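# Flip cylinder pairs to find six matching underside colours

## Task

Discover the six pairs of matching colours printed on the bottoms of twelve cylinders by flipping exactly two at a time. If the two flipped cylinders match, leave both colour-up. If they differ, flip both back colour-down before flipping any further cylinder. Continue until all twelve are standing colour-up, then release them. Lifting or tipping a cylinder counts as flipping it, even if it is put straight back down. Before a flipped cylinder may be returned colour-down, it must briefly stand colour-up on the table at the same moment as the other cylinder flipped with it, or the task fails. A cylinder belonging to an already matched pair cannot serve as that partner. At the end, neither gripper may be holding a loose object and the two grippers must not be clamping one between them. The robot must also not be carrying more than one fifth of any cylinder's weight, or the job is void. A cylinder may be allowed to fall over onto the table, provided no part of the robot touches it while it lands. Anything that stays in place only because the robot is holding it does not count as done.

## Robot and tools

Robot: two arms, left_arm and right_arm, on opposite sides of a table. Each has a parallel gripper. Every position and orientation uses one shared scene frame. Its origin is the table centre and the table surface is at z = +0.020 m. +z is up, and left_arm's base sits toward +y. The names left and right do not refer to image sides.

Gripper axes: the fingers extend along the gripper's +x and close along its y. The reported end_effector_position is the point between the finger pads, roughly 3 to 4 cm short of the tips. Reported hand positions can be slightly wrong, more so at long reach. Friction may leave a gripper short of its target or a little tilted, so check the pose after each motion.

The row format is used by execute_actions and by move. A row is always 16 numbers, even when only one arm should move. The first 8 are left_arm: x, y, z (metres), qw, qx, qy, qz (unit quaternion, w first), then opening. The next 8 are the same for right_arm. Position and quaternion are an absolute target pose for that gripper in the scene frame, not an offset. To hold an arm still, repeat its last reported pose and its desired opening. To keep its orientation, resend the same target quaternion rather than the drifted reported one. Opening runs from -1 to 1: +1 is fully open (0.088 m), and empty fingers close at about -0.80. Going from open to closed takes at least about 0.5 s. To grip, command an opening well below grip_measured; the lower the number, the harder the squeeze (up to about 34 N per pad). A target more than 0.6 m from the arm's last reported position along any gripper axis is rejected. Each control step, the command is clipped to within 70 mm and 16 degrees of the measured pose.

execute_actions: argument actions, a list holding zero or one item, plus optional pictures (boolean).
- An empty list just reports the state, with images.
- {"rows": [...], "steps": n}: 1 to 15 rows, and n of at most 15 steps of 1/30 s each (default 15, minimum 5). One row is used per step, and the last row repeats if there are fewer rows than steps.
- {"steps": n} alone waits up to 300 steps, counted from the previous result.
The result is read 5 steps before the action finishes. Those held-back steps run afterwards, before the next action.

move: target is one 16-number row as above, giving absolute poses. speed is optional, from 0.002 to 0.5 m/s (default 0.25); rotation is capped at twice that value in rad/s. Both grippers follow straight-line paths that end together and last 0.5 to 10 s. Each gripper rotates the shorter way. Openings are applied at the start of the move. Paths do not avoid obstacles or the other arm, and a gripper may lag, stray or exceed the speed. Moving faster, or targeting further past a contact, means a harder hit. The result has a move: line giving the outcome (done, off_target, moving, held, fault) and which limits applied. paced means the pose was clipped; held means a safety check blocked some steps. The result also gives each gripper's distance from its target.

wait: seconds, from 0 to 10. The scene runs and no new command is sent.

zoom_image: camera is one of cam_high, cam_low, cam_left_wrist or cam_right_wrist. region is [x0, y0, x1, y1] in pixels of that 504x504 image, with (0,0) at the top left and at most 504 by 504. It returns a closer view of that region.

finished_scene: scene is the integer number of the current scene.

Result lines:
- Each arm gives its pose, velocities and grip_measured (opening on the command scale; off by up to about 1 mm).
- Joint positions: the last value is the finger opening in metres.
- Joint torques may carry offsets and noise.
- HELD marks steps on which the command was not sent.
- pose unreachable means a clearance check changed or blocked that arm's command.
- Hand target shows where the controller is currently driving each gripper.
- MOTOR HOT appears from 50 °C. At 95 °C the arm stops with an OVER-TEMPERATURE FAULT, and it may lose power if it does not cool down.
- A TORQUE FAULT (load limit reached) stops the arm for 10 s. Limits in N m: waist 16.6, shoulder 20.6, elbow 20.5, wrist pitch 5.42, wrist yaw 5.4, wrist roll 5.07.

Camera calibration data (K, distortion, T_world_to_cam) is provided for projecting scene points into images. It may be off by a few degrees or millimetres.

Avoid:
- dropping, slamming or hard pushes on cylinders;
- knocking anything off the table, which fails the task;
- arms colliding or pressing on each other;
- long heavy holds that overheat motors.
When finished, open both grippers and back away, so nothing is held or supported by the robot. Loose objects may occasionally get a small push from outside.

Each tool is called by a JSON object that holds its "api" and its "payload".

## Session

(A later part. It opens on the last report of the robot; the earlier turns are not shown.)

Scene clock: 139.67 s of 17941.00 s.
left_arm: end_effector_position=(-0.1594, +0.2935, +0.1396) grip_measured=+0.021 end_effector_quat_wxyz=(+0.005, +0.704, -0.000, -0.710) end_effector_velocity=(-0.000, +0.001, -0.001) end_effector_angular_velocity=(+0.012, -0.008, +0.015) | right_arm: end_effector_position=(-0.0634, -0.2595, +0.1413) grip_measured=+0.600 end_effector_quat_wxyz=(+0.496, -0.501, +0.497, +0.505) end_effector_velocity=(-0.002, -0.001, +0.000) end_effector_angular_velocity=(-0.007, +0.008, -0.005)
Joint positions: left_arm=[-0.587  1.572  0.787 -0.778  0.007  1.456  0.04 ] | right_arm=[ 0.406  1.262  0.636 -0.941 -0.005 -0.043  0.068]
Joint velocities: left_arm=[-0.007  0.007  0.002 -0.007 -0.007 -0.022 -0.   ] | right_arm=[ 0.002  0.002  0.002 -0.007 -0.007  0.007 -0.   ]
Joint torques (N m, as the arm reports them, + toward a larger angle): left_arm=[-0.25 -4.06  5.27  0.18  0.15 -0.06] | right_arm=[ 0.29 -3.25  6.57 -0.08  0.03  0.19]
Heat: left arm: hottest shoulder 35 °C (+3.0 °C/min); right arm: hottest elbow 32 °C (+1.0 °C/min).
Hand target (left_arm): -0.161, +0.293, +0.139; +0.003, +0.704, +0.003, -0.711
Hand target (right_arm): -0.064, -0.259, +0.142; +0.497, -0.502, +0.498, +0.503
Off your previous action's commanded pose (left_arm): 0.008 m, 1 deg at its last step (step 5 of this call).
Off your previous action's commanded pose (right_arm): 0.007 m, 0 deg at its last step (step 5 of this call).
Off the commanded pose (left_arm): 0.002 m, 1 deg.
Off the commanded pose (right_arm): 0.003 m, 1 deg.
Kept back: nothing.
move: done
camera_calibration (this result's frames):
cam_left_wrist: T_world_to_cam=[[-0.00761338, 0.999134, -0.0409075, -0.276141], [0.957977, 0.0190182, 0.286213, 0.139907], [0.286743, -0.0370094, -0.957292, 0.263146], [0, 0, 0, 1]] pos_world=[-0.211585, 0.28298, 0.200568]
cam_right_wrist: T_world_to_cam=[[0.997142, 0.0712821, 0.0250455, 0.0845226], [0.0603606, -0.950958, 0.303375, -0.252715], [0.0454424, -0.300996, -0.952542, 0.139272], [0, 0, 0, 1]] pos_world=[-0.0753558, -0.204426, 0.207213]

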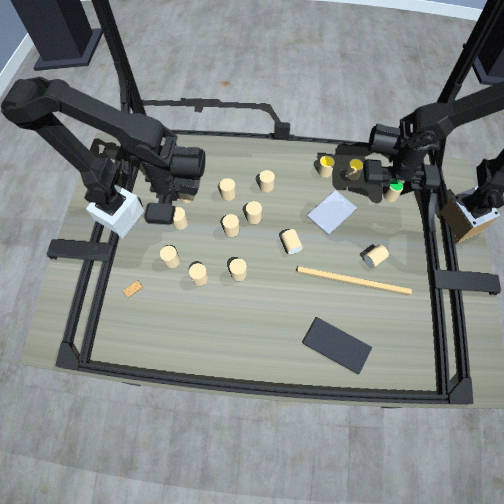

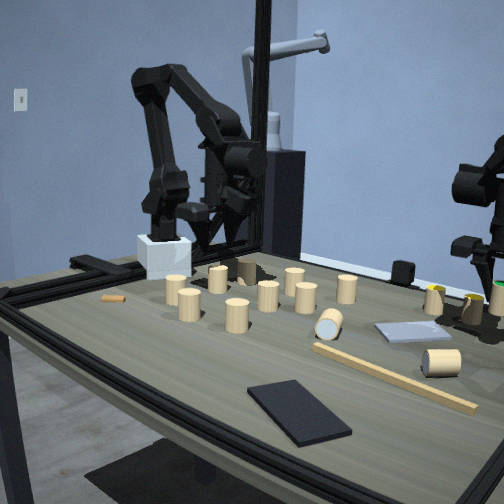

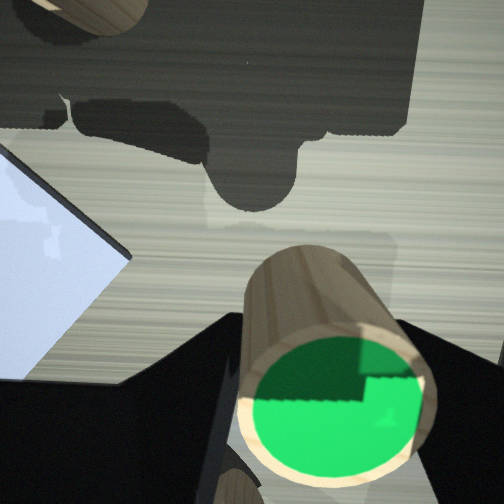

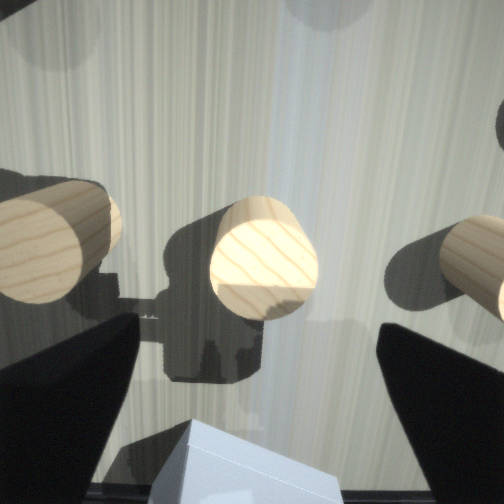

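{"api": "move", "payload": {"target": [-0.16,0.295,0.066,0,0.707,0,-0.707,-0.4,-0.062,-0.254,0.063,0.5,-0.5,0.5,0.5,0.6], "speed": 0.13}}

{"api": "execute_actions", "payload": {"actions": [{"rows":[[-0.16,0.295,0.068,0,0.707,0,-0.707,0.6,-0.062,-0.254,0.063,0.5,-0.5,0.5,0.5,-0.4]],"steps":12}]}}

{"api": "move", "payload": {"target": [-0.16,0.295,0.15,0,0.707,0,-0.707,0.6,-0.062,-0.254,0.155,0.5,-0.5,0.5,0.5,-0.4], "speed": 0.3}}

{"api": "move", "payload": {"target": [0.018,0.065,0.308,0.5,0.5,-0.5,-0.5,0.7,0.02,-0.03,0.3,0.707,0,0,0.707,-0.4], "speed": 0.45}}

{"api": "execute_actions", "payload": {"actions": [{"rows":[[0.02,0.012,0.309,0.5,0.5,-0.5,-0.5,0.7,0.02,-0.03,0.3,0.707,0,0,0.707,-0.4]],"steps":15}]}}

{"api": "execute_actions", "payload": {"actions": [{"rows":[[0.02,0.012,0.309,0.5,0.5,-0.5,-0.5,-0.4,0.02,-0.03,0.3,0.707,0,0,0.707,-0.4]],"steps":13}]}}

{"api": "execute_actions", "payload": {"actions": [{"rows":[[0.02,0.012,0.309,0.5,0.5,-0.5,-0.5,-0.4,0.02,-0.03,0.3,0.707,0,0,0.707,0.6]],"steps":6}]}}

{"api": "execute_actions", "payload": {"actions": [{"rows":[[0.02,0.04,0.309,0.5,0.5,-0.5,-0.5,-0.4,0.02,-0.06,0.3,0.707,0,0,0.707,0.6]],"steps":8}]}}

{"api": "move", "payload": {"target": [-0.08,0.295,0.14,0,0.707,0,-0.707,-0.4,0.02,-0.1,0.3,0.707,0,0,0.707,0.7], "speed": 0.45}}

{"api": "move", "payload": {"target": [-0.08,0.295,0.063,0,0.707,0,-0.707,-0.4,0.02,-0.1,0.3,0.707,0,0,0.707,0.7], "speed": 0.13}}

{"api": "execute_actions", "payload": {"actions": [{"rows":[[-0.08,0.295,0.065,0,0.707,0,-0.707,0.6,0.02,-0.1,0.3,0.707,0,0,0.707,0.7]],"steps":15}]}}

{"api": "wait", "payload": {"seconds": 2}}

Scene clock: 141.40 s of 17941.00 s.
left_arm: end_effector_position=(-0.1601, +0.2917, +0.0718) grip_measured=+0.019 end_effector_quat_wxyz=(+0.006, +0.705, -0.003, -0.709) end_effector_velocity=(+0.003, +0.002, +0.000) end_effector_angular_velocity=(+0.005, -0.023, +0.005) | right_arm: end_effector_position=(-0.0629, -0.2515, +0.0665) grip_measured=+0.600 end_effector_quat_wxyz=(+0.500, -0.498, +0.495, +0.506) end_effector_velocity=(-0.001, -0.006, -0.003) end_effector_angular_velocity=(-0.022, +0.008, +0.005)
Joint positions: left_arm=[-0.591  1.778  0.668 -0.447  0.003  1.455  0.04 ] | right_arm=[ 0.407  1.512  0.467 -0.513 -0.003 -0.038  0.068]
Joint velocities: left_arm=[-0.002 -0.002 -0.002 -0.007 -0.022 -0.007 -0.   ] | right_arm=[-0.002  0.007 -0.007 -0.007 -0.007 -0.007 -0.   ]
Joint torques (N m, as the arm reports them, + toward a larger angle): left_arm=[-0.2  -3.3   2.82  1.36 -0.06  0.02] | right_arm=[-0.3  -3.86  3.14  0.31  0.03  0.18]
Heat: left arm: hottest shoulder 35 °C (+3.0 °C/min); right arm: hottest elbow 32 °C (+1.0 °C/min).
Hand target (left_arm): -0.160, +0.295, +0.066; +0.000, +0.707, -0.000, -0.707
Hand target (right_arm): -0.062, -0.255, +0.063; +0.500, -0.500, +0.500, +0.500
Off the commanded pose (left_arm): 0.007 m, 1 deg.
Off the commanded pose (right_arm): 0.004 m, 1 deg.
Kept back: nothing.
move: done
camera_calibration (this result's frames):
cam_left_wrist: T_world_to_cam=[[-0.00371337, 0.998942, -0.0458399, -0.276145], [0.95721, 0.0168157, 0.288906, 0.160418], [0.289371, -0.0428056, -0.956259, 0.200413], [0, 0, 0, 1]] pos_world=[-0.212573, 0.281734, 0.132642]
cam_right_wrist: T_world_to_cam=[[0.997391, 0.0664578, 0.0281845, 0.0839079], [0.0552292, -0.953935, 0.294888, -0.222958], [0.0464837, -0.292562, -0.955116, 0.0727213], [0, 0, 0, 1]] pos_world=[-0.0747556, -0.196988, 0.13284]

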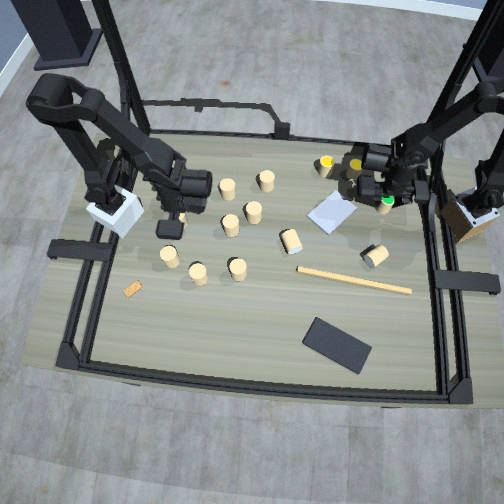

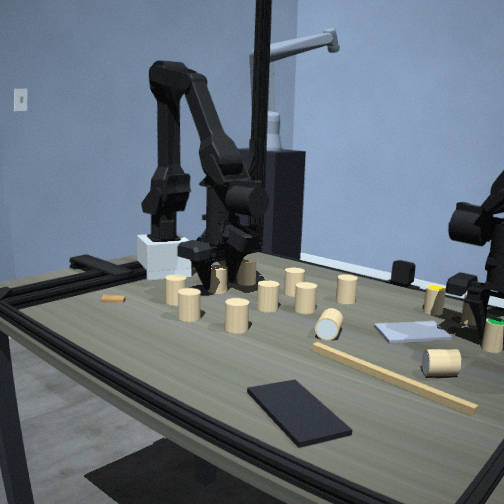

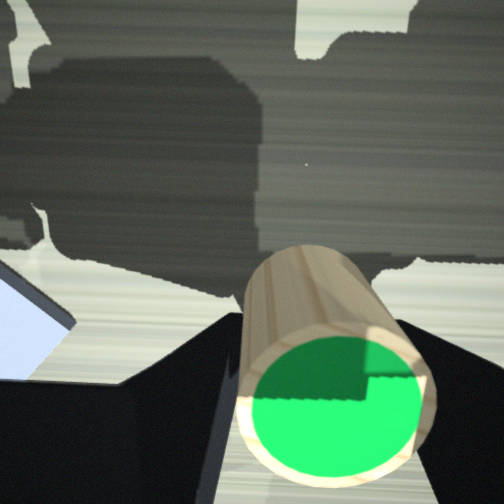

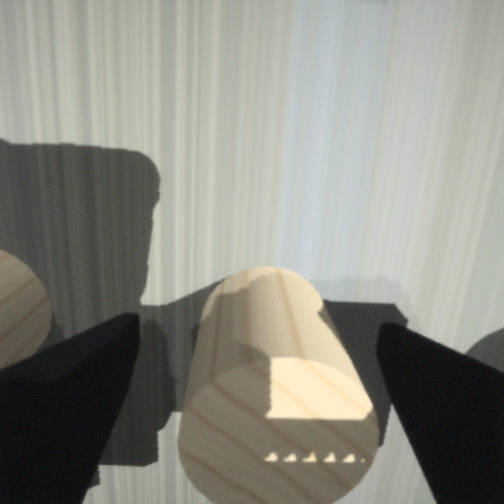

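Scene clock: 141.63 s of 17941.00 s.
left_arm: end_effector_position=(-0.1603, +0.2904, +0.0712) grip_measured=+0.422 end_effector_quat_wxyz=(+0.007, +0.705, -0.005, -0.709) end_effector_velocity=(+0.001, +0.003, -0.001) end_effector_angular_velocity=(+0.011, -0.009, +0.005) | right_arm: end_effector_position=(-0.0625, -0.2512, +0.0656) grip_measured=+0.022 end_effector_quat_wxyz=(+0.501, -0.499, +0.495, +0.505) end_effector_velocity=(-0.001, -0.007, -0.004) end_effector_angular_velocity=(-0.032, +0.008, +0.005)
Joint positions: left_arm=[-0.591  1.781  0.668 -0.439  0.003  1.455  0.06 ] | right_arm=[ 0.406  1.518  0.467 -0.508 -0.001 -0.037  0.04 ]
Joint velocities: left_arm=[-0.002  0.002 -0.002 -0.007 -0.007 -0.007  0.174] | right_arm=[-0.002  0.017 -0.007 -0.007 -0.007 -0.007  0.   ]
Joint torques (N m, as the arm reports them, + toward a larger angle): left_arm=[-0.32 -4.94  3.13  0.25 -0.03 -0.01] | right_arm=[-0.28 -3.91  3.47  0.27 -0.03  0.16]
Heat: left arm: hottest shoulder 35 °C (+3.0 °C/min); right arm: hottest elbow 32 °C (+1.0 °C/min).
Steps of this call (steps 1 to 7: the first 7 steps of this action). Readings (end_effector_position):
1: left_arm (-0.1601, +0.2917, +0.0718) | right_arm (-0.0629, -0.2514, +0.0663)
2: left_arm (-0.1601, +0.2917, +0.0718) | right_arm (-0.0629, -0.2513, +0.0661)
4: left_arm (-0.1603, +0.2903, +0.0716) | right_arm (-0.0628, -0.2515, +0.0657)
7: the state above

Scene clock: 143.13 s of 17941.00 s.
left_arm: end_effector_position=(-0.1594, +0.2985, +0.1459) grip_measured=+0.600 end_effector_quat_wxyz=(-0.004, +0.707, +0.007, -0.708) end_effector_velocity=(+0.003, +0.005, +0.000) end_effector_angular_velocity=(+0.019, -0.024, -0.010) | right_arm: end_effector_position=(-0.0626, -0.2554, +0.1508) grip_measured=+0.021 end_effector_quat_wxyz=(+0.495, -0.505, +0.502, +0.499) end_effector_velocity=(-0.001, -0.002, +0.004) end_effector_angular_velocity=(-0.002, +0.007, +0.005)
Joint positions: left_arm=[-0.591  1.559  0.803 -0.831  0.003  1.455  0.068] | right_arm=[ 0.406  1.28   0.688 -0.992 -0.001 -0.037  0.04 ]
Joint velocities: left_arm=[-0.002 -0.002 -0.002 -0.022 -0.022  0.007  0.   ] | right_arm=[-0.002 -0.012  0.007 -0.022 -0.007 -0.007 -0.   ]
Joint torques (N m, as the arm reports them, + toward a larger angle): left_arm=[-0.19 -6.53  5.82  0.18 -0.09 -0.01] | right_arm=[-0.24 -5.09  6.95 -0.09 -0.03  0.15]
Heat: left arm: hottest shoulder 34 °C (+2.0 °C/min); right arm: hottest elbow 32 °C (+1.0 °C/min).
Hand target (left_arm): -0.160, +0.295, +0.150; +0.000, +0.707, +0.000, -0.707
Hand target (right_arm): -0.062, -0.253, +0.154; +0.500, -0.500, +0.500, +0.500
Off your previous action's commanded pose (left_arm): 0.006 m, 1 deg at its last step (step 5 of this call).
Off your previous action's commanded pose (right_arm): 0.004 m, 1 deg at its last step (step 5 of this call).
Off the commanded pose (left_arm): 0.005 m, 1 deg.
Off the commanded pose (right_arm): 0.004 m, 1 deg.
Kept back: nothing.
move: done
camera_calibration (this result's frames):
cam_left_wrist: T_world_to_cam=[[-0.0032177, 0.999849, -0.0170999, -0.283958], [0.956162, 0.00808345, 0.292727, 0.140064], [0.292821, -0.0154083, -0.956043, 0.263721], [0, 0, 0, 1]] pos_world=[-0.21206, 0.286846, 0.206272]
cam_right_wrist: T_world_to_cam=[[0.997485, 0.0652705, 0.0276334, 0.0812634], [0.053068, -0.946174, 0.319278, -0.253352], [0.0469854, -0.317009, -0.947258, 0.14476], [0, 0, 0, 1]] pos_world=[-0.0744157, -0.199129, 0.215769]

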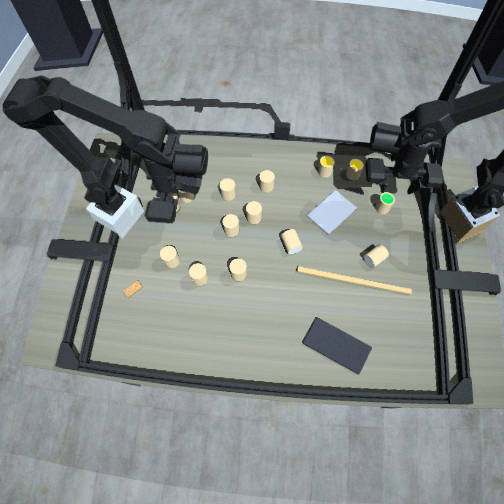

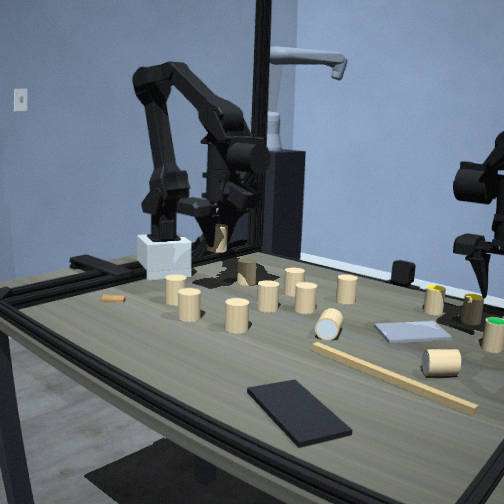

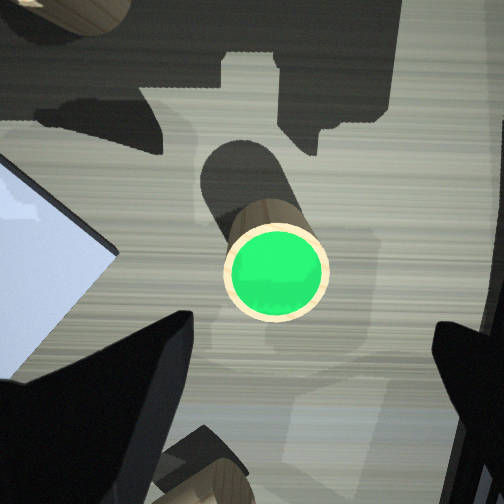

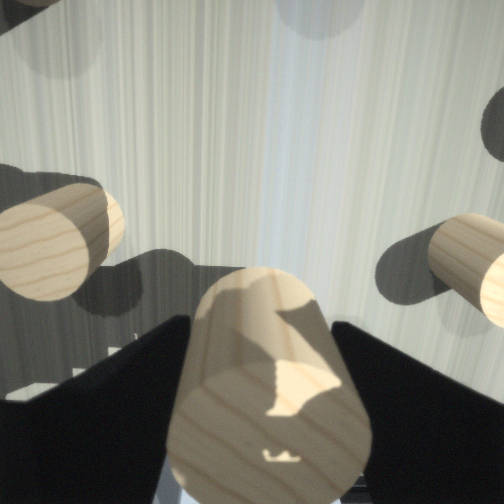

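Scene clock: 145.60 s of 17941.00 s.
left_arm: end_effector_position=(+0.0165, +0.0693, +0.3112) grip_measured=+0.700 end_effector_quat_wxyz=(+0.494, +0.502, -0.506, -0.498) end_effector_velocity=(+0.003, -0.001, -0.001) end_effector_angular_velocity=(-0.002, +0.021, +0.020) | right_arm: end_effector_position=(+0.0181, -0.0310, +0.2964) grip_measured=+0.022 end_effector_quat_wxyz=(+0.711, -0.005, -0.000, +0.703) end_effector_velocity=(-0.000, -0.001, -0.004) end_effector_angular_velocity=(-0.007, -0.005, +0.005)
Joint positions: left_arm=[-0.027  1.835  0.866  0.969  0.46   1.586  0.073] | right_arm=[ 0.113  1.537  0.562  0.968 -0.313 -0.009  0.04 ]
Joint velocities: left_arm=[-0.002  0.007  0.002  0.007 -0.022 -0.022 -0.   ] | right_arm=[-0.002  0.007 -0.007  0.007 -0.007 -0.007 -0.   ]
Joint torques (N m, as the arm reports them, + toward a larger angle): left_arm=[ 0.24 -7.51  6.47  1.71  0.12 -0.2 ] | right_arm=[-0.28 -5.81  7.49  1.61 -0.13  0.18]
Heat: left arm: hottest shoulder 34 °C (+2.0 °C/min); right arm: hottest elbow 32 °C (+1.0 °C/min).
Hand target (left_arm): +0.019, +0.067, +0.310; +0.495, +0.501, -0.505, -0.499
Hand target (right_arm): +0.020, -0.029, +0.298; +0.711, -0.001, -0.001, +0.704
Off the commanded pose (left_arm): 0.006 m, 1 deg.
Off the commanded pose (right_arm): 0.004 m, 1 deg.
Kept back: nothing.
move: done
camera_calibration (this result's frames):
cam_left_wrist: T_world_to_cam=[[0.0147894, -0.0332368, -0.999338, 0.325658], [0.958304, 0.285711, 0.00467968, -0.00426143], [0.285367, -0.957739, 0.0360765, 0.123418], [0, 0, 0, 1]] pos_world=[-0.0359518, 0.130243, 0.321009]
cam_right_wrist: T_world_to_cam=[[0.997078, -0.0397941, 0.0652036, -0.0322914], [0.0494889, -0.313706, -0.94823, 0.303513], [0.0581888, 0.948686, -0.31082, 0.200316], [0, 0, 0, 1]] pos_world=[0.00552031, -0.0961082, 0.352168]

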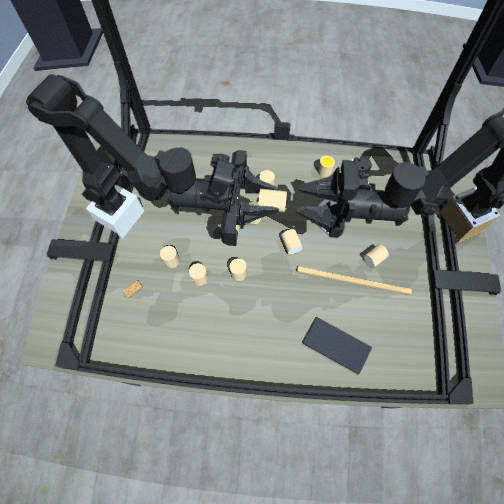

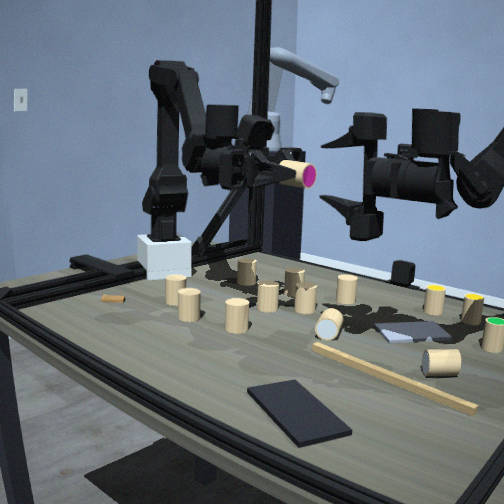

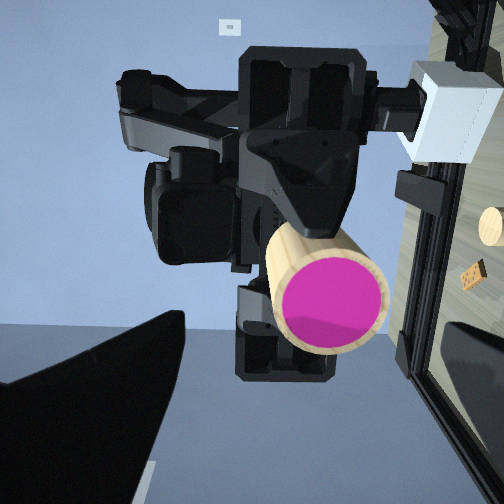

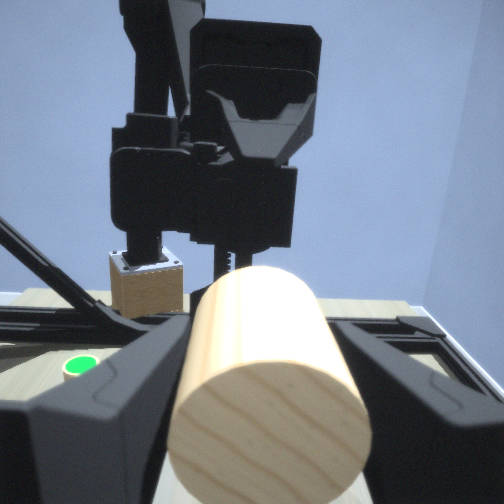

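Scene clock: 145.93 s of 17941.00 s.
left_arm: end_effector_position=(+0.0171, +0.0198, +0.3121) grip_measured=+0.700 end_effector_quat_wxyz=(+0.499, +0.499, -0.504, -0.498) end_effector_velocity=(+0.021, -0.037, -0.001) end_effector_angular_velocity=(+0.011, +0.027, +0.058) | right_arm: end_effector_position=(+0.0187, -0.0314, +0.2964) grip_measured=+0.022 end_effector_quat_wxyz=(+0.707, -0.004, +0.002, +0.707) end_effector_velocity=(-0.000, -0.000, +0.000) end_effector_angular_velocity=(-0.002, -0.021, +0.015)
Joint positions: left_arm=[-0.083  1.977  1.069  0.915  0.402  1.574  0.073] | right_arm=[ 0.106  1.537  0.563  0.966 -0.33  -0.005  0.04 ]
Joint velocities: left_arm=[-0.007  0.115  0.183 -0.081 -0.066 -0.022 -0.   ] | right_arm=[-0.007 -0.002  0.002 -0.007 -0.022 -0.022 -0.   ]
Joint torques (N m, as the arm reports them, + toward a larger angle): left_arm=[ 0.   -8.65  6.83  1.45 -0.14 -0.17] | right_arm=[-0.27 -6.94  7.48  1.22 -0.14  0.2 ]
Heat: left arm: hottest shoulder 34 °C (+2.0 °C/min); right arm: hottest elbow 32 °C (+1.0 °C/min).
Steps of this call (steps 1 to 10: the first 10 steps of this action). Readings (end_effector_position):
1: left_arm (+0.0180, +0.0644, +0.3109) | right_arm (+0.0180, -0.0310, +0.2964)
2: left_arm (+0.0195, +0.0556, +0.3121) | right_arm (+0.0180, -0.0311, +0.2966)
4: left_arm (+0.0189, +0.0391, +0.3129) | right_arm (+0.0185, -0.0313, +0.2967)
8: left_arm (+0.0161, +0.0230, +0.3120) | right_arm (+0.0188, -0.0314, +0.2965)
10: the state above

Scene clock: 146.37 s of 17941.00 s.
left_arm: end_effector_position=(+0.0200, +0.0154, +0.3082) grip_measured=+0.029 end_effector_quat_wxyz=(+0.499, +0.501, -0.498, -0.501) end_effector_velocity=(-0.001, +0.001, -0.006) end_effector_angular_velocity=(+0.025, +0.018, +0.005) | right_arm: end_effector_position=(+0.0194, -0.0311, +0.2982) grip_measured=+0.022 end_effector_quat_wxyz=(+0.707, -0.002, -0.001, +0.707) end_effector_velocity=(+0.001, -0.002, -0.004) end_effector_angular_velocity=(-0.012, +0.011, -0.000)
Joint positions: left_arm=[-0.082  1.995  1.089  0.9    0.396  1.573  0.04 ] | right_arm=[ 0.103  1.537  0.567  0.968 -0.334 -0.005  0.04 ]
Joint velocities: left_arm=[-0.002 -0.002 -0.007 -0.022 -0.007 -0.007 -0.   ] | right_arm=[-0.007 -0.002 -0.007 -0.007 -0.007  0.007 -0.   ]
Joint torques (N m, as the arm reports them, + toward a larger angle): left_arm=[-0.16 -9.24  7.08  1.77 -0.08 -0.11] | right_arm=[-0.03 -6.93  7.07  1.08 -0.04  0.17]
Heat: left arm: hottest shoulder 34 °C (+2.0 °C/min); right arm: hottest elbow 32 °C (+1.0 °C/min).
Off your previous action's commanded pose (left_arm): 0.006 m, 1 deg at its last step (step 5 of this call).
Off your previous action's commanded pose (right_arm): 0.004 m, 0 deg at its last step (step 5 of this call).
Steps of this call (steps 1 to 5: the last 5 steps of your previous action; steps 6 to 13: the first 8 steps of this action). Readings (end_effector_position):
6: left_arm (+0.0191, +0.0164, +0.3131) | right_arm (+0.0187, -0.0315, +0.2963)
7: left_arm (+0.0192, +0.0162, +0.3131) | right_arm (+0.0187, -0.0315, +0.2963)
9: left_arm (+0.0194, +0.0159, +0.3118) | right_arm (+0.0187, -0.0314, +0.2971)
13: the state above

Scene clock: 146.57 s of 17941.00 s.
left_arm: end_effector_position=(+0.0202, +0.0155, +0.3082) grip_measured=+0.028 end_effector_quat_wxyz=(+0.499, +0.502, -0.498, -0.501) end_effector_velocity=(-0.000, +0.001, -0.002) end_effector_angular_velocity=(+0.016, +0.014, -0.005) | right_arm: end_effector_position=(+0.0194, -0.0311, +0.2982) grip_measured=+0.022 end_effector_quat_wxyz=(+0.707, -0.002, -0.001, +0.707) end_effector_velocity=(+0.002, -0.002, -0.008) end_effector_angular_velocity=(-0.030, +0.003, +0.000)
Joint positions: left_arm=[-0.082  1.995  1.089  0.9    0.396  1.573  0.04 ] | right_arm=[ 0.103  1.537  0.567  0.968 -0.334 -0.005  0.04 ]
Joint velocities: left_arm=[ 0.002 -0.007 -0.002 -0.022  0.007 -0.007 -0.   ] | right_arm=[-0.007  0.002 -0.007 -0.022 -0.007 -0.007  0.   ]
Joint torques (N m, as the arm reports them, + toward a larger angle): left_arm=[-0.31 -9.34  7.08  1.83 -0.11 -0.08] | right_arm=[-0.08 -6.93  7.05  1.08 -0.05  0.17]
Heat: left arm: hottest shoulder 34 °C (+2.0 °C/min); right arm: hottest elbow 32 °C (+1.0 °C/min).
Off your previous action's commanded pose (left_arm): 0.004 m, 0 deg at its last step (step 5 of this call).
Off your previous action's commanded pose (right_arm): 0.002 m, 0 deg at its last step (step 5 of this call).
Steps of this call (steps 1 to 5: the last 5 steps of your previous action; step 6: the first step of this action). Readings (end_effector_position):
6: the state above

Scene clock: 146.83 s of 17941.00 s.
left_arm: end_effector_position=(+0.0190, +0.0236, +0.3072) grip_measured=+0.028 end_effector_quat_wxyz=(+0.498, +0.500, -0.500, -0.501) end_effector_velocity=(+0.006, +0.106, -0.031) end_effector_angular_velocity=(+0.069, +0.037, +0.020) | right_arm: end_effector_position=(+0.0197, -0.0428, +0.2993) grip_measured=+0.535 end_effector_quat_wxyz=(+0.707, -0.002, -0.002, +0.708) end_effector_velocity=(+0.014, -0.134, +0.030) end_effector_angular_velocity=(+0.094, -0.056, -0.049)
Joint positions: left_arm=[-0.075  1.975  1.051  0.92   0.407  1.573  0.04 ] | right_arm=[ 0.086  1.491  0.528  0.963 -0.352 -0.005  0.065]
Joint velocities: left_arm=[ 0.115 -0.256 -0.471  0.139  0.095 -0.007  0.   ] | right_arm=[-0.203 -0.54  -0.432 -0.007 -0.154 -0.022  0.014]
Joint torques (N m, as the arm reports them, + toward a larger angle): left_arm=[  0.64 -12.04   4.79   1.9    0.07  -0.12] | right_arm=[-0.17 -7.3   5.33  1.15 -0.13  0.17]
Heat: left arm: hottest shoulder 34 °C (+2.0 °C/min); right arm: hottest elbow 32 °C (+1.0 °C/min).
Off your previous action's commanded pose (left_arm): 0.003 m, 0 deg at its last step (step 5 of this call).
Off your previous action's commanded pose (right_arm): 0.003 m, 0 deg at its last step (step 5 of this call).
Steps of this call (steps 1 to 5: the last 5 steps of your previous action; steps 6 to 8: the first 3 steps of this action). Readings (end_effector_position):
6: left_arm (+0.0198, +0.0169, +0.3093) | right_arm (+0.0191, -0.0336, +0.2983)
7: left_arm (+0.0193, +0.0200, +0.3084) | right_arm (+0.0193, -0.0381, +0.2984)
8: the state above

Scene clock: 149.60 s of 17941.00 s.
left_arm: end_effector_position=(-0.0780, +0.2880, +0.1434) grip_measured=+0.025 end_effector_quat_wxyz=(+0.012, +0.705, -0.006, -0.709) end_effector_velocity=(-0.001, +0.008, -0.003) end_effector_angular_velocity=(+0.037, +0.001, +0.005) | right_arm: end_effector_position=(+0.0206, -0.0975, +0.3030) grip_measured=+0.700 end_effector_quat_wxyz=(+0.707, -0.000, -0.005, +0.707) end_effector_velocity=(-0.001, -0.002, -0.002) end_effector_angular_velocity=(-0.007, -0.004, +0.005)
Joint positions: left_arm=[-0.25   1.589  0.821 -0.779  0.011  1.792  0.04 ] | right_arm=[-0.008  1.249  0.363  0.894 -0.444 -0.005  0.073]
Joint velocities: left_arm=[-0.002  0.007 -0.007 -0.022 -0.007 -0.007 -0.   ] | right_arm=[-0.002 -0.007 -0.007 -0.007 -0.007 -0.007 -0.   ]
Joint torques (N m, as the arm reports them, + toward a larger angle): left_arm=[-0.14 -4.56  3.92  0.19 -0.14 -0.12] | right_arm=[-0.31 -5.65  4.93  1.1  -0.13  0.2 ]
Heat: left arm: hottest shoulder 35 °C (+3.0 °C/min); right arm: hottest elbow 32 °C (+1.0 °C/min).
Hand target (left_arm): -0.079, +0.293, +0.139; +0.004, +0.705, +0.002, -0.710
Hand target (right_arm): +0.020, -0.100, +0.300; +0.707, +0.000, +0.000, +0.707
Off your previous action's commanded pose (left_arm): 0.008 m, 1 deg at its last step (step 5 of this call).
Off your previous action's commanded pose (right_arm): 0.007 m, 1 deg at its last step (step 5 of this call).
Off the commanded pose (left_arm): 0.008 m, 2 deg.
Off the commanded pose (right_arm): 0.004 m, 1 deg.
Kept back: nothing.
move: done
camera_calibration (this result's frames):
cam_left_wrist: T_world_to_cam=[[-0.0082104, 0.998195, -0.0594874, -0.267019], [0.957123, 0.0250713, 0.288593, 0.0588093], [0.289564, -0.0545673, -0.955602, 0.248219], [0, 0, 0, 1]] pos_world=[-0.130355, 0.278607, 0.204342]
cam_right_wrist: T_world_to_cam=[[0.997357, -0.0303988, 0.065994, -0.0371261], [0.0538548, -0.300425, -0.952284, 0.291304], [0.0487745, 0.953321, -0.297993, 0.262099], [0, 0, 0, 1]] pos_world=[0.00855612, -0.163478, 0.357958]

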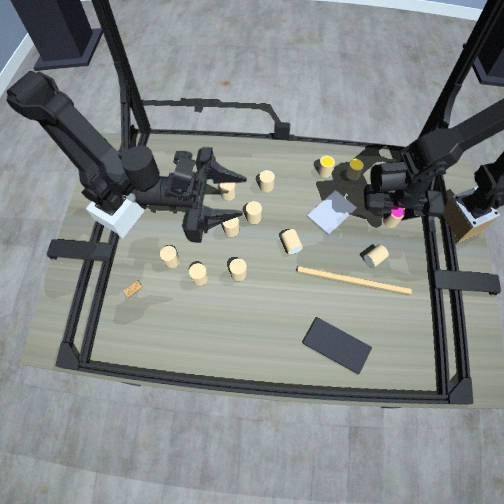

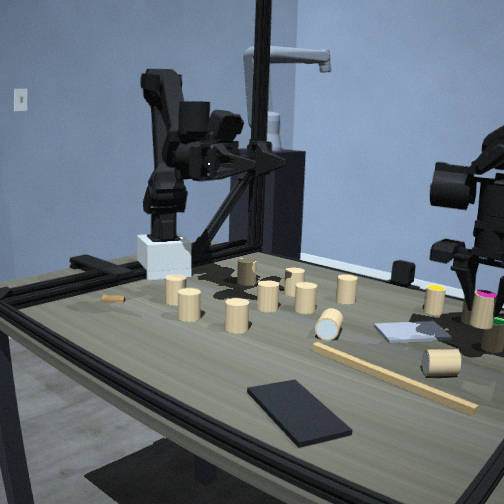

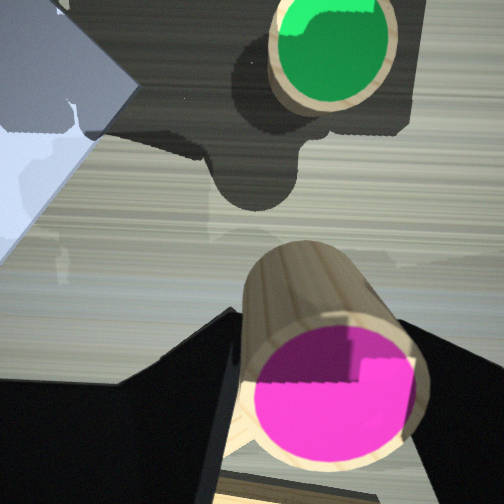

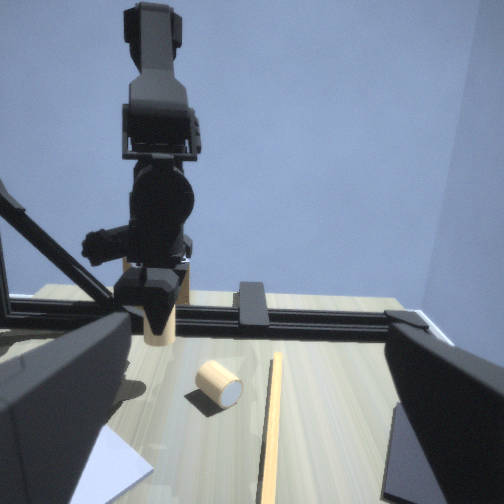

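Scene clock: 150.57 s of 17941.00 s.
left_arm: end_effector_position=(-0.0795, +0.2931, +0.0745) grip_measured=+0.023 end_effector_quat_wxyz=(+0.004, +0.707, -0.003, -0.707) end_effector_velocity=(+0.001, +0.003, -0.001) end_effector_angular_velocity=(+0.007, -0.021, -0.014) | right_arm: end_effector_position=(+0.0204, -0.0976, +0.3027) grip_measured=+0.700 end_effector_quat_wxyz=(+0.707, -0.000, -0.005, +0.707) end_effector_velocity=(-0.004, -0.000, -0.005) end_effector_angular_velocity=(-0.020, +0.017, +0.024)
Joint positions: left_arm=[-0.256  1.78   0.687 -0.469  0.002  1.792  0.04 ] | right_arm=[-0.008  1.249  0.361  0.894 -0.445 -0.004  0.073]
Joint velocities: left_arm=[-0.007 -0.002 -0.012  0.007 -0.022  0.007  0.   ] | right_arm=[ 0.002 -0.002 -0.002 -0.022 -0.022  0.007 -0.   ]
Joint torques (N m, as the arm reports them, + toward a larger angle): left_arm=[-0.01 -1.25  2.45  2.89 -0.04 -0.03] | right_arm=[-0.32 -5.67  4.93  1.12 -0.12  0.16]
Heat: left arm: hottest shoulder 34 °C (+2.0 °C/min); right arm: hottest elbow 32 °C (+1.0 °C/min).
Hand target (left_arm): -0.080, +0.295, +0.063; -0.000, +0.707, +0.000, -0.707
Hand target (right_arm): +0.020, -0.100, +0.300; +0.707, +0.000, +0.000, +0.707
Off the commanded pose (left_arm): 0.012 m, 1 deg.
Off the commanded pose (right_arm): 0.004 m, 1 deg.
Kept back: nothing.
move: off_target (left_arm)
camera_calibration (this result's frames):
cam_left_wrist: T_world_to_cam=[[-0.00163652, 0.999099, -0.0424081, -0.277285], [0.95589, 0.0140192, 0.293392, 0.0828023], [0.293722, -0.0400573, -0.955051, 0.179153], [0, 0, 0, 1]] pos_world=[-0.132225, 0.283051, 0.135047]
cam_right_wrist: T_world_to_cam=[[0.997415, -0.0299706, 0.0653097, -0.0367142], [0.0532971, -0.301061, -0.952114, 0.290829], [0.0481976, 0.953134, -0.298686, 0.262389], [0, 0, 0, 1]] pos_world=[0.00847246, -0.163635, 0.357671]

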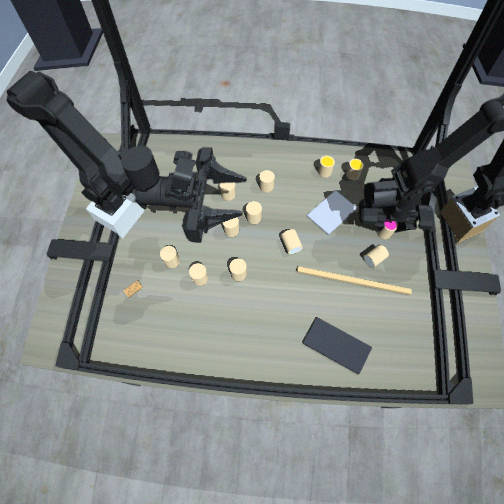

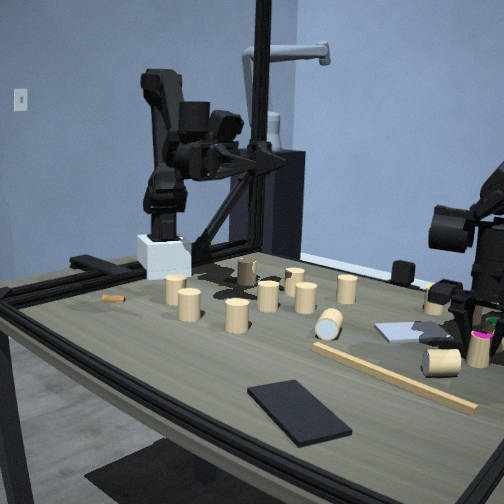

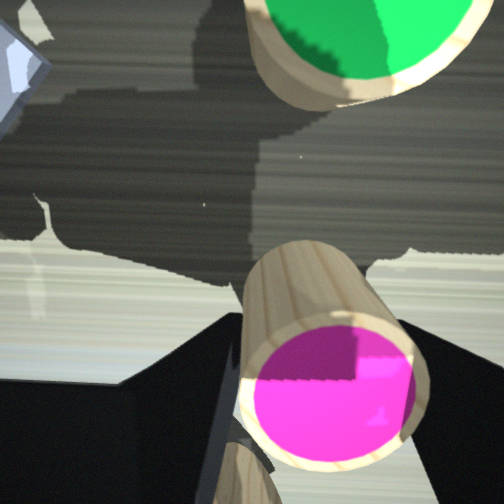

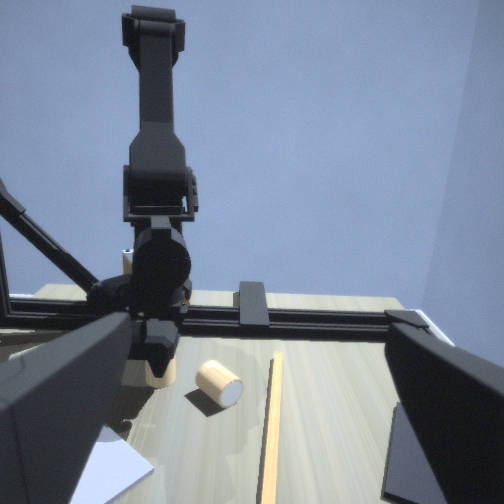

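Scene clock: 150.90 s of 17941.00 s.
left_arm: end_effector_position=(-0.0791, +0.2917, +0.0681) grip_measured=+0.544 end_effector_quat_wxyz=(+0.006, +0.708, -0.004, -0.707) end_effector_velocity=(-0.001, +0.006, -0.003) end_effector_angular_velocity=(+0.023, -0.002, +0.020) | right_arm: end_effector_position=(+0.0204, -0.0976, +0.3027) grip_measured=+0.700 end_effector_quat_wxyz=(+0.707, -0.000, -0.005, +0.707) end_effector_velocity=(+0.003, -0.001, -0.005) end_effector_angular_velocity=(-0.015, +0.015, -0.015)
Joint positions: left_arm=[-0.256  1.805  0.681 -0.433  0.002  1.792  0.066] | right_arm=[-0.008  1.249  0.361  0.894 -0.445 -0.004  0.073]
Joint velocities: left_arm=[-0.002  0.007 -0.007 -0.007 -0.007 -0.022  0.02 ] | right_arm=[-0.007  0.002 -0.007 -0.007  0.007  0.007 -0.   ]
Joint torques (N m, as the arm reports them, + toward a larger angle): left_arm=[ 0.06 -5.25  3.06  0.43  0.01  0.01] | right_arm=[-0.31 -5.69  4.96  1.12 -0.12  0.15]
Heat: left arm: hottest shoulder 34 °C (+2.0 °C/min); right arm: hottest elbow 32 °C (+1.0 °C/min).
Steps of this call (steps 1 to 10: the first 10 steps of this action). Readings (end_effector_position):
1: left_arm (-0.0795, +0.2931, +0.0745) | right_arm (+0.0204, -0.0976, +0.3027)
2: left_arm (-0.0795, +0.2931, +0.0745) | right_arm (+0.0204, -0.0976, +0.3027)
4: left_arm (-0.0781, +0.2874, +0.0722) | right_arm (+0.0204, -0.0976, +0.3027)
8: left_arm (-0.0791, +0.2916, +0.0682) | right_arm (+0.0204, -0.0976, +0.3027)
10: the state above

Scene clock: 153.07 s of 17941.00 s.
left_arm: end_effector_position=(-0.0791, +0.2918, +0.0680) grip_measured=+0.600 end_effector_quat_wxyz=(+0.006, +0.707, -0.004, -0.707) end_effector_velocity=(-0.000, -0.001, +0.000) end_effector_angular_velocity=(-0.006, -0.009, -0.015) | right_arm: end_effector_position=(+0.0204, -0.0977, +0.3025) grip_measured=+0.700 end_effector_quat_wxyz=(+0.707, -0.000, -0.004, +0.707) end_effector_velocity=(-0.001, -0.001, +0.003) end_effector_angular_velocity=(+0.011, -0.013, +0.005)
Joint positions: left_arm=[-0.256  1.805  0.681 -0.433  0.002  1.792  0.068] | right_arm=[-0.008  1.249  0.361  0.894 -0.445 -0.004  0.073]
Joint velocities: left_arm=[-0.007 -0.002 -0.002  0.007 -0.007  0.007 -0.   ] | right_arm=[-0.002 -0.007 -0.002  0.007 -0.007 -0.007 -0.   ]
Joint torques (N m, as the arm reports them, + toward a larger angle): left_arm=[-0.1  -5.04  3.02  0.42  0.02  0.03] | right_arm=[-0.31 -5.66  5.    1.12 -0.12  0.14]
Heat: left arm: hottest shoulder 34 °C (+2.0 °C/min); right arm: hottest elbow 32 °C (+1.0 °C/min).
Hand target (left_arm): -0.080, +0.295, +0.065; +0.000, +0.707, -0.000, -0.707
Hand target (right_arm): +0.020, -0.100, +0.300; +0.707, -0.000, +0.000, +0.707
Off the commanded pose (left_arm): 0.005 m, 1 deg.
Off the commanded pose (right_arm): 0.003 m, 1 deg.
Kept back: nothing.
Steps of this call (steps 1 to 5: the last 5 steps of your previous action; steps 6 to 65: nothing new was sent). Readings (end_effector_position):
1: left_arm (-0.0791, +0.2918, +0.0680) | right_arm (+0.0204, -0.0976, +0.3027)
2: left_arm (-0.0791, +0.2918, +0.0680) | right_arm (+0.0204, -0.0976, +0.3027)
4: left_arm (-0.0791, +0.2918, +0.0680) | right_arm (+0.0204, -0.0976, +0.3027)
8: left_arm (-0.0791, +0.2918, +0.0680) | right_arm (+0.0204, -0.0976, +0.3027)
65: the state above
camera_calibration (this result's frames):
cam_left_wrist: T_world_to_cam=[[-0.00157902, 0.998904, -0.0467858, -0.275815], [0.955482, 0.015311, 0.294651, 0.0838667], [0.295045, -0.0442377, -0.954459, 0.174098], [0, 0, 0, 1]] pos_world=[-0.131935, 0.28193, 0.128554]
cam_right_wrist: T_world_to_cam=[[0.997436, -0.0299257, 0.0650032, -0.0365795], [0.0529849, -0.301717, -0.951924, 0.290478], [0.0480996, 0.952928, -0.299358, 0.262555], [0, 0, 0, 1]] pos_world=[0.00846599, -0.163648, 0.357489]

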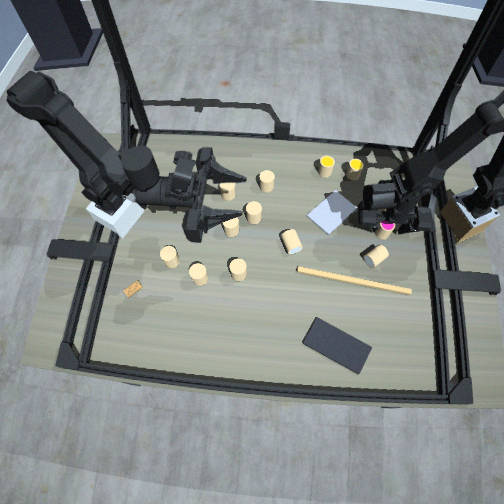

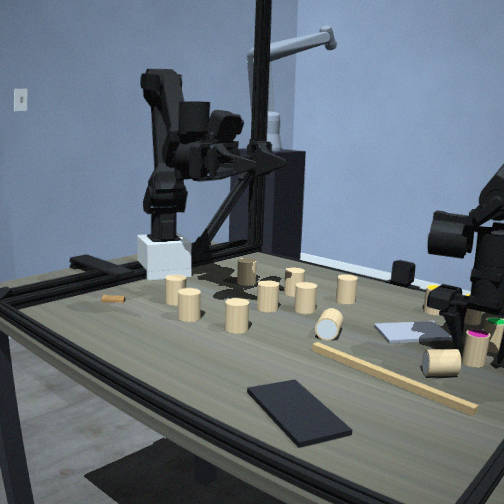

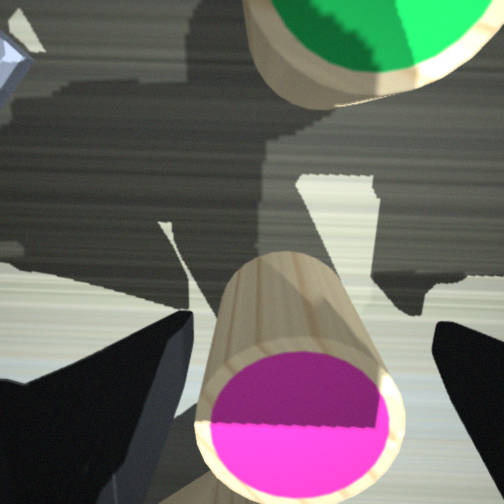

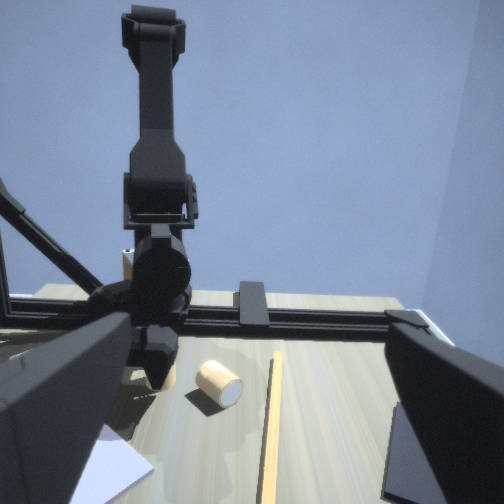

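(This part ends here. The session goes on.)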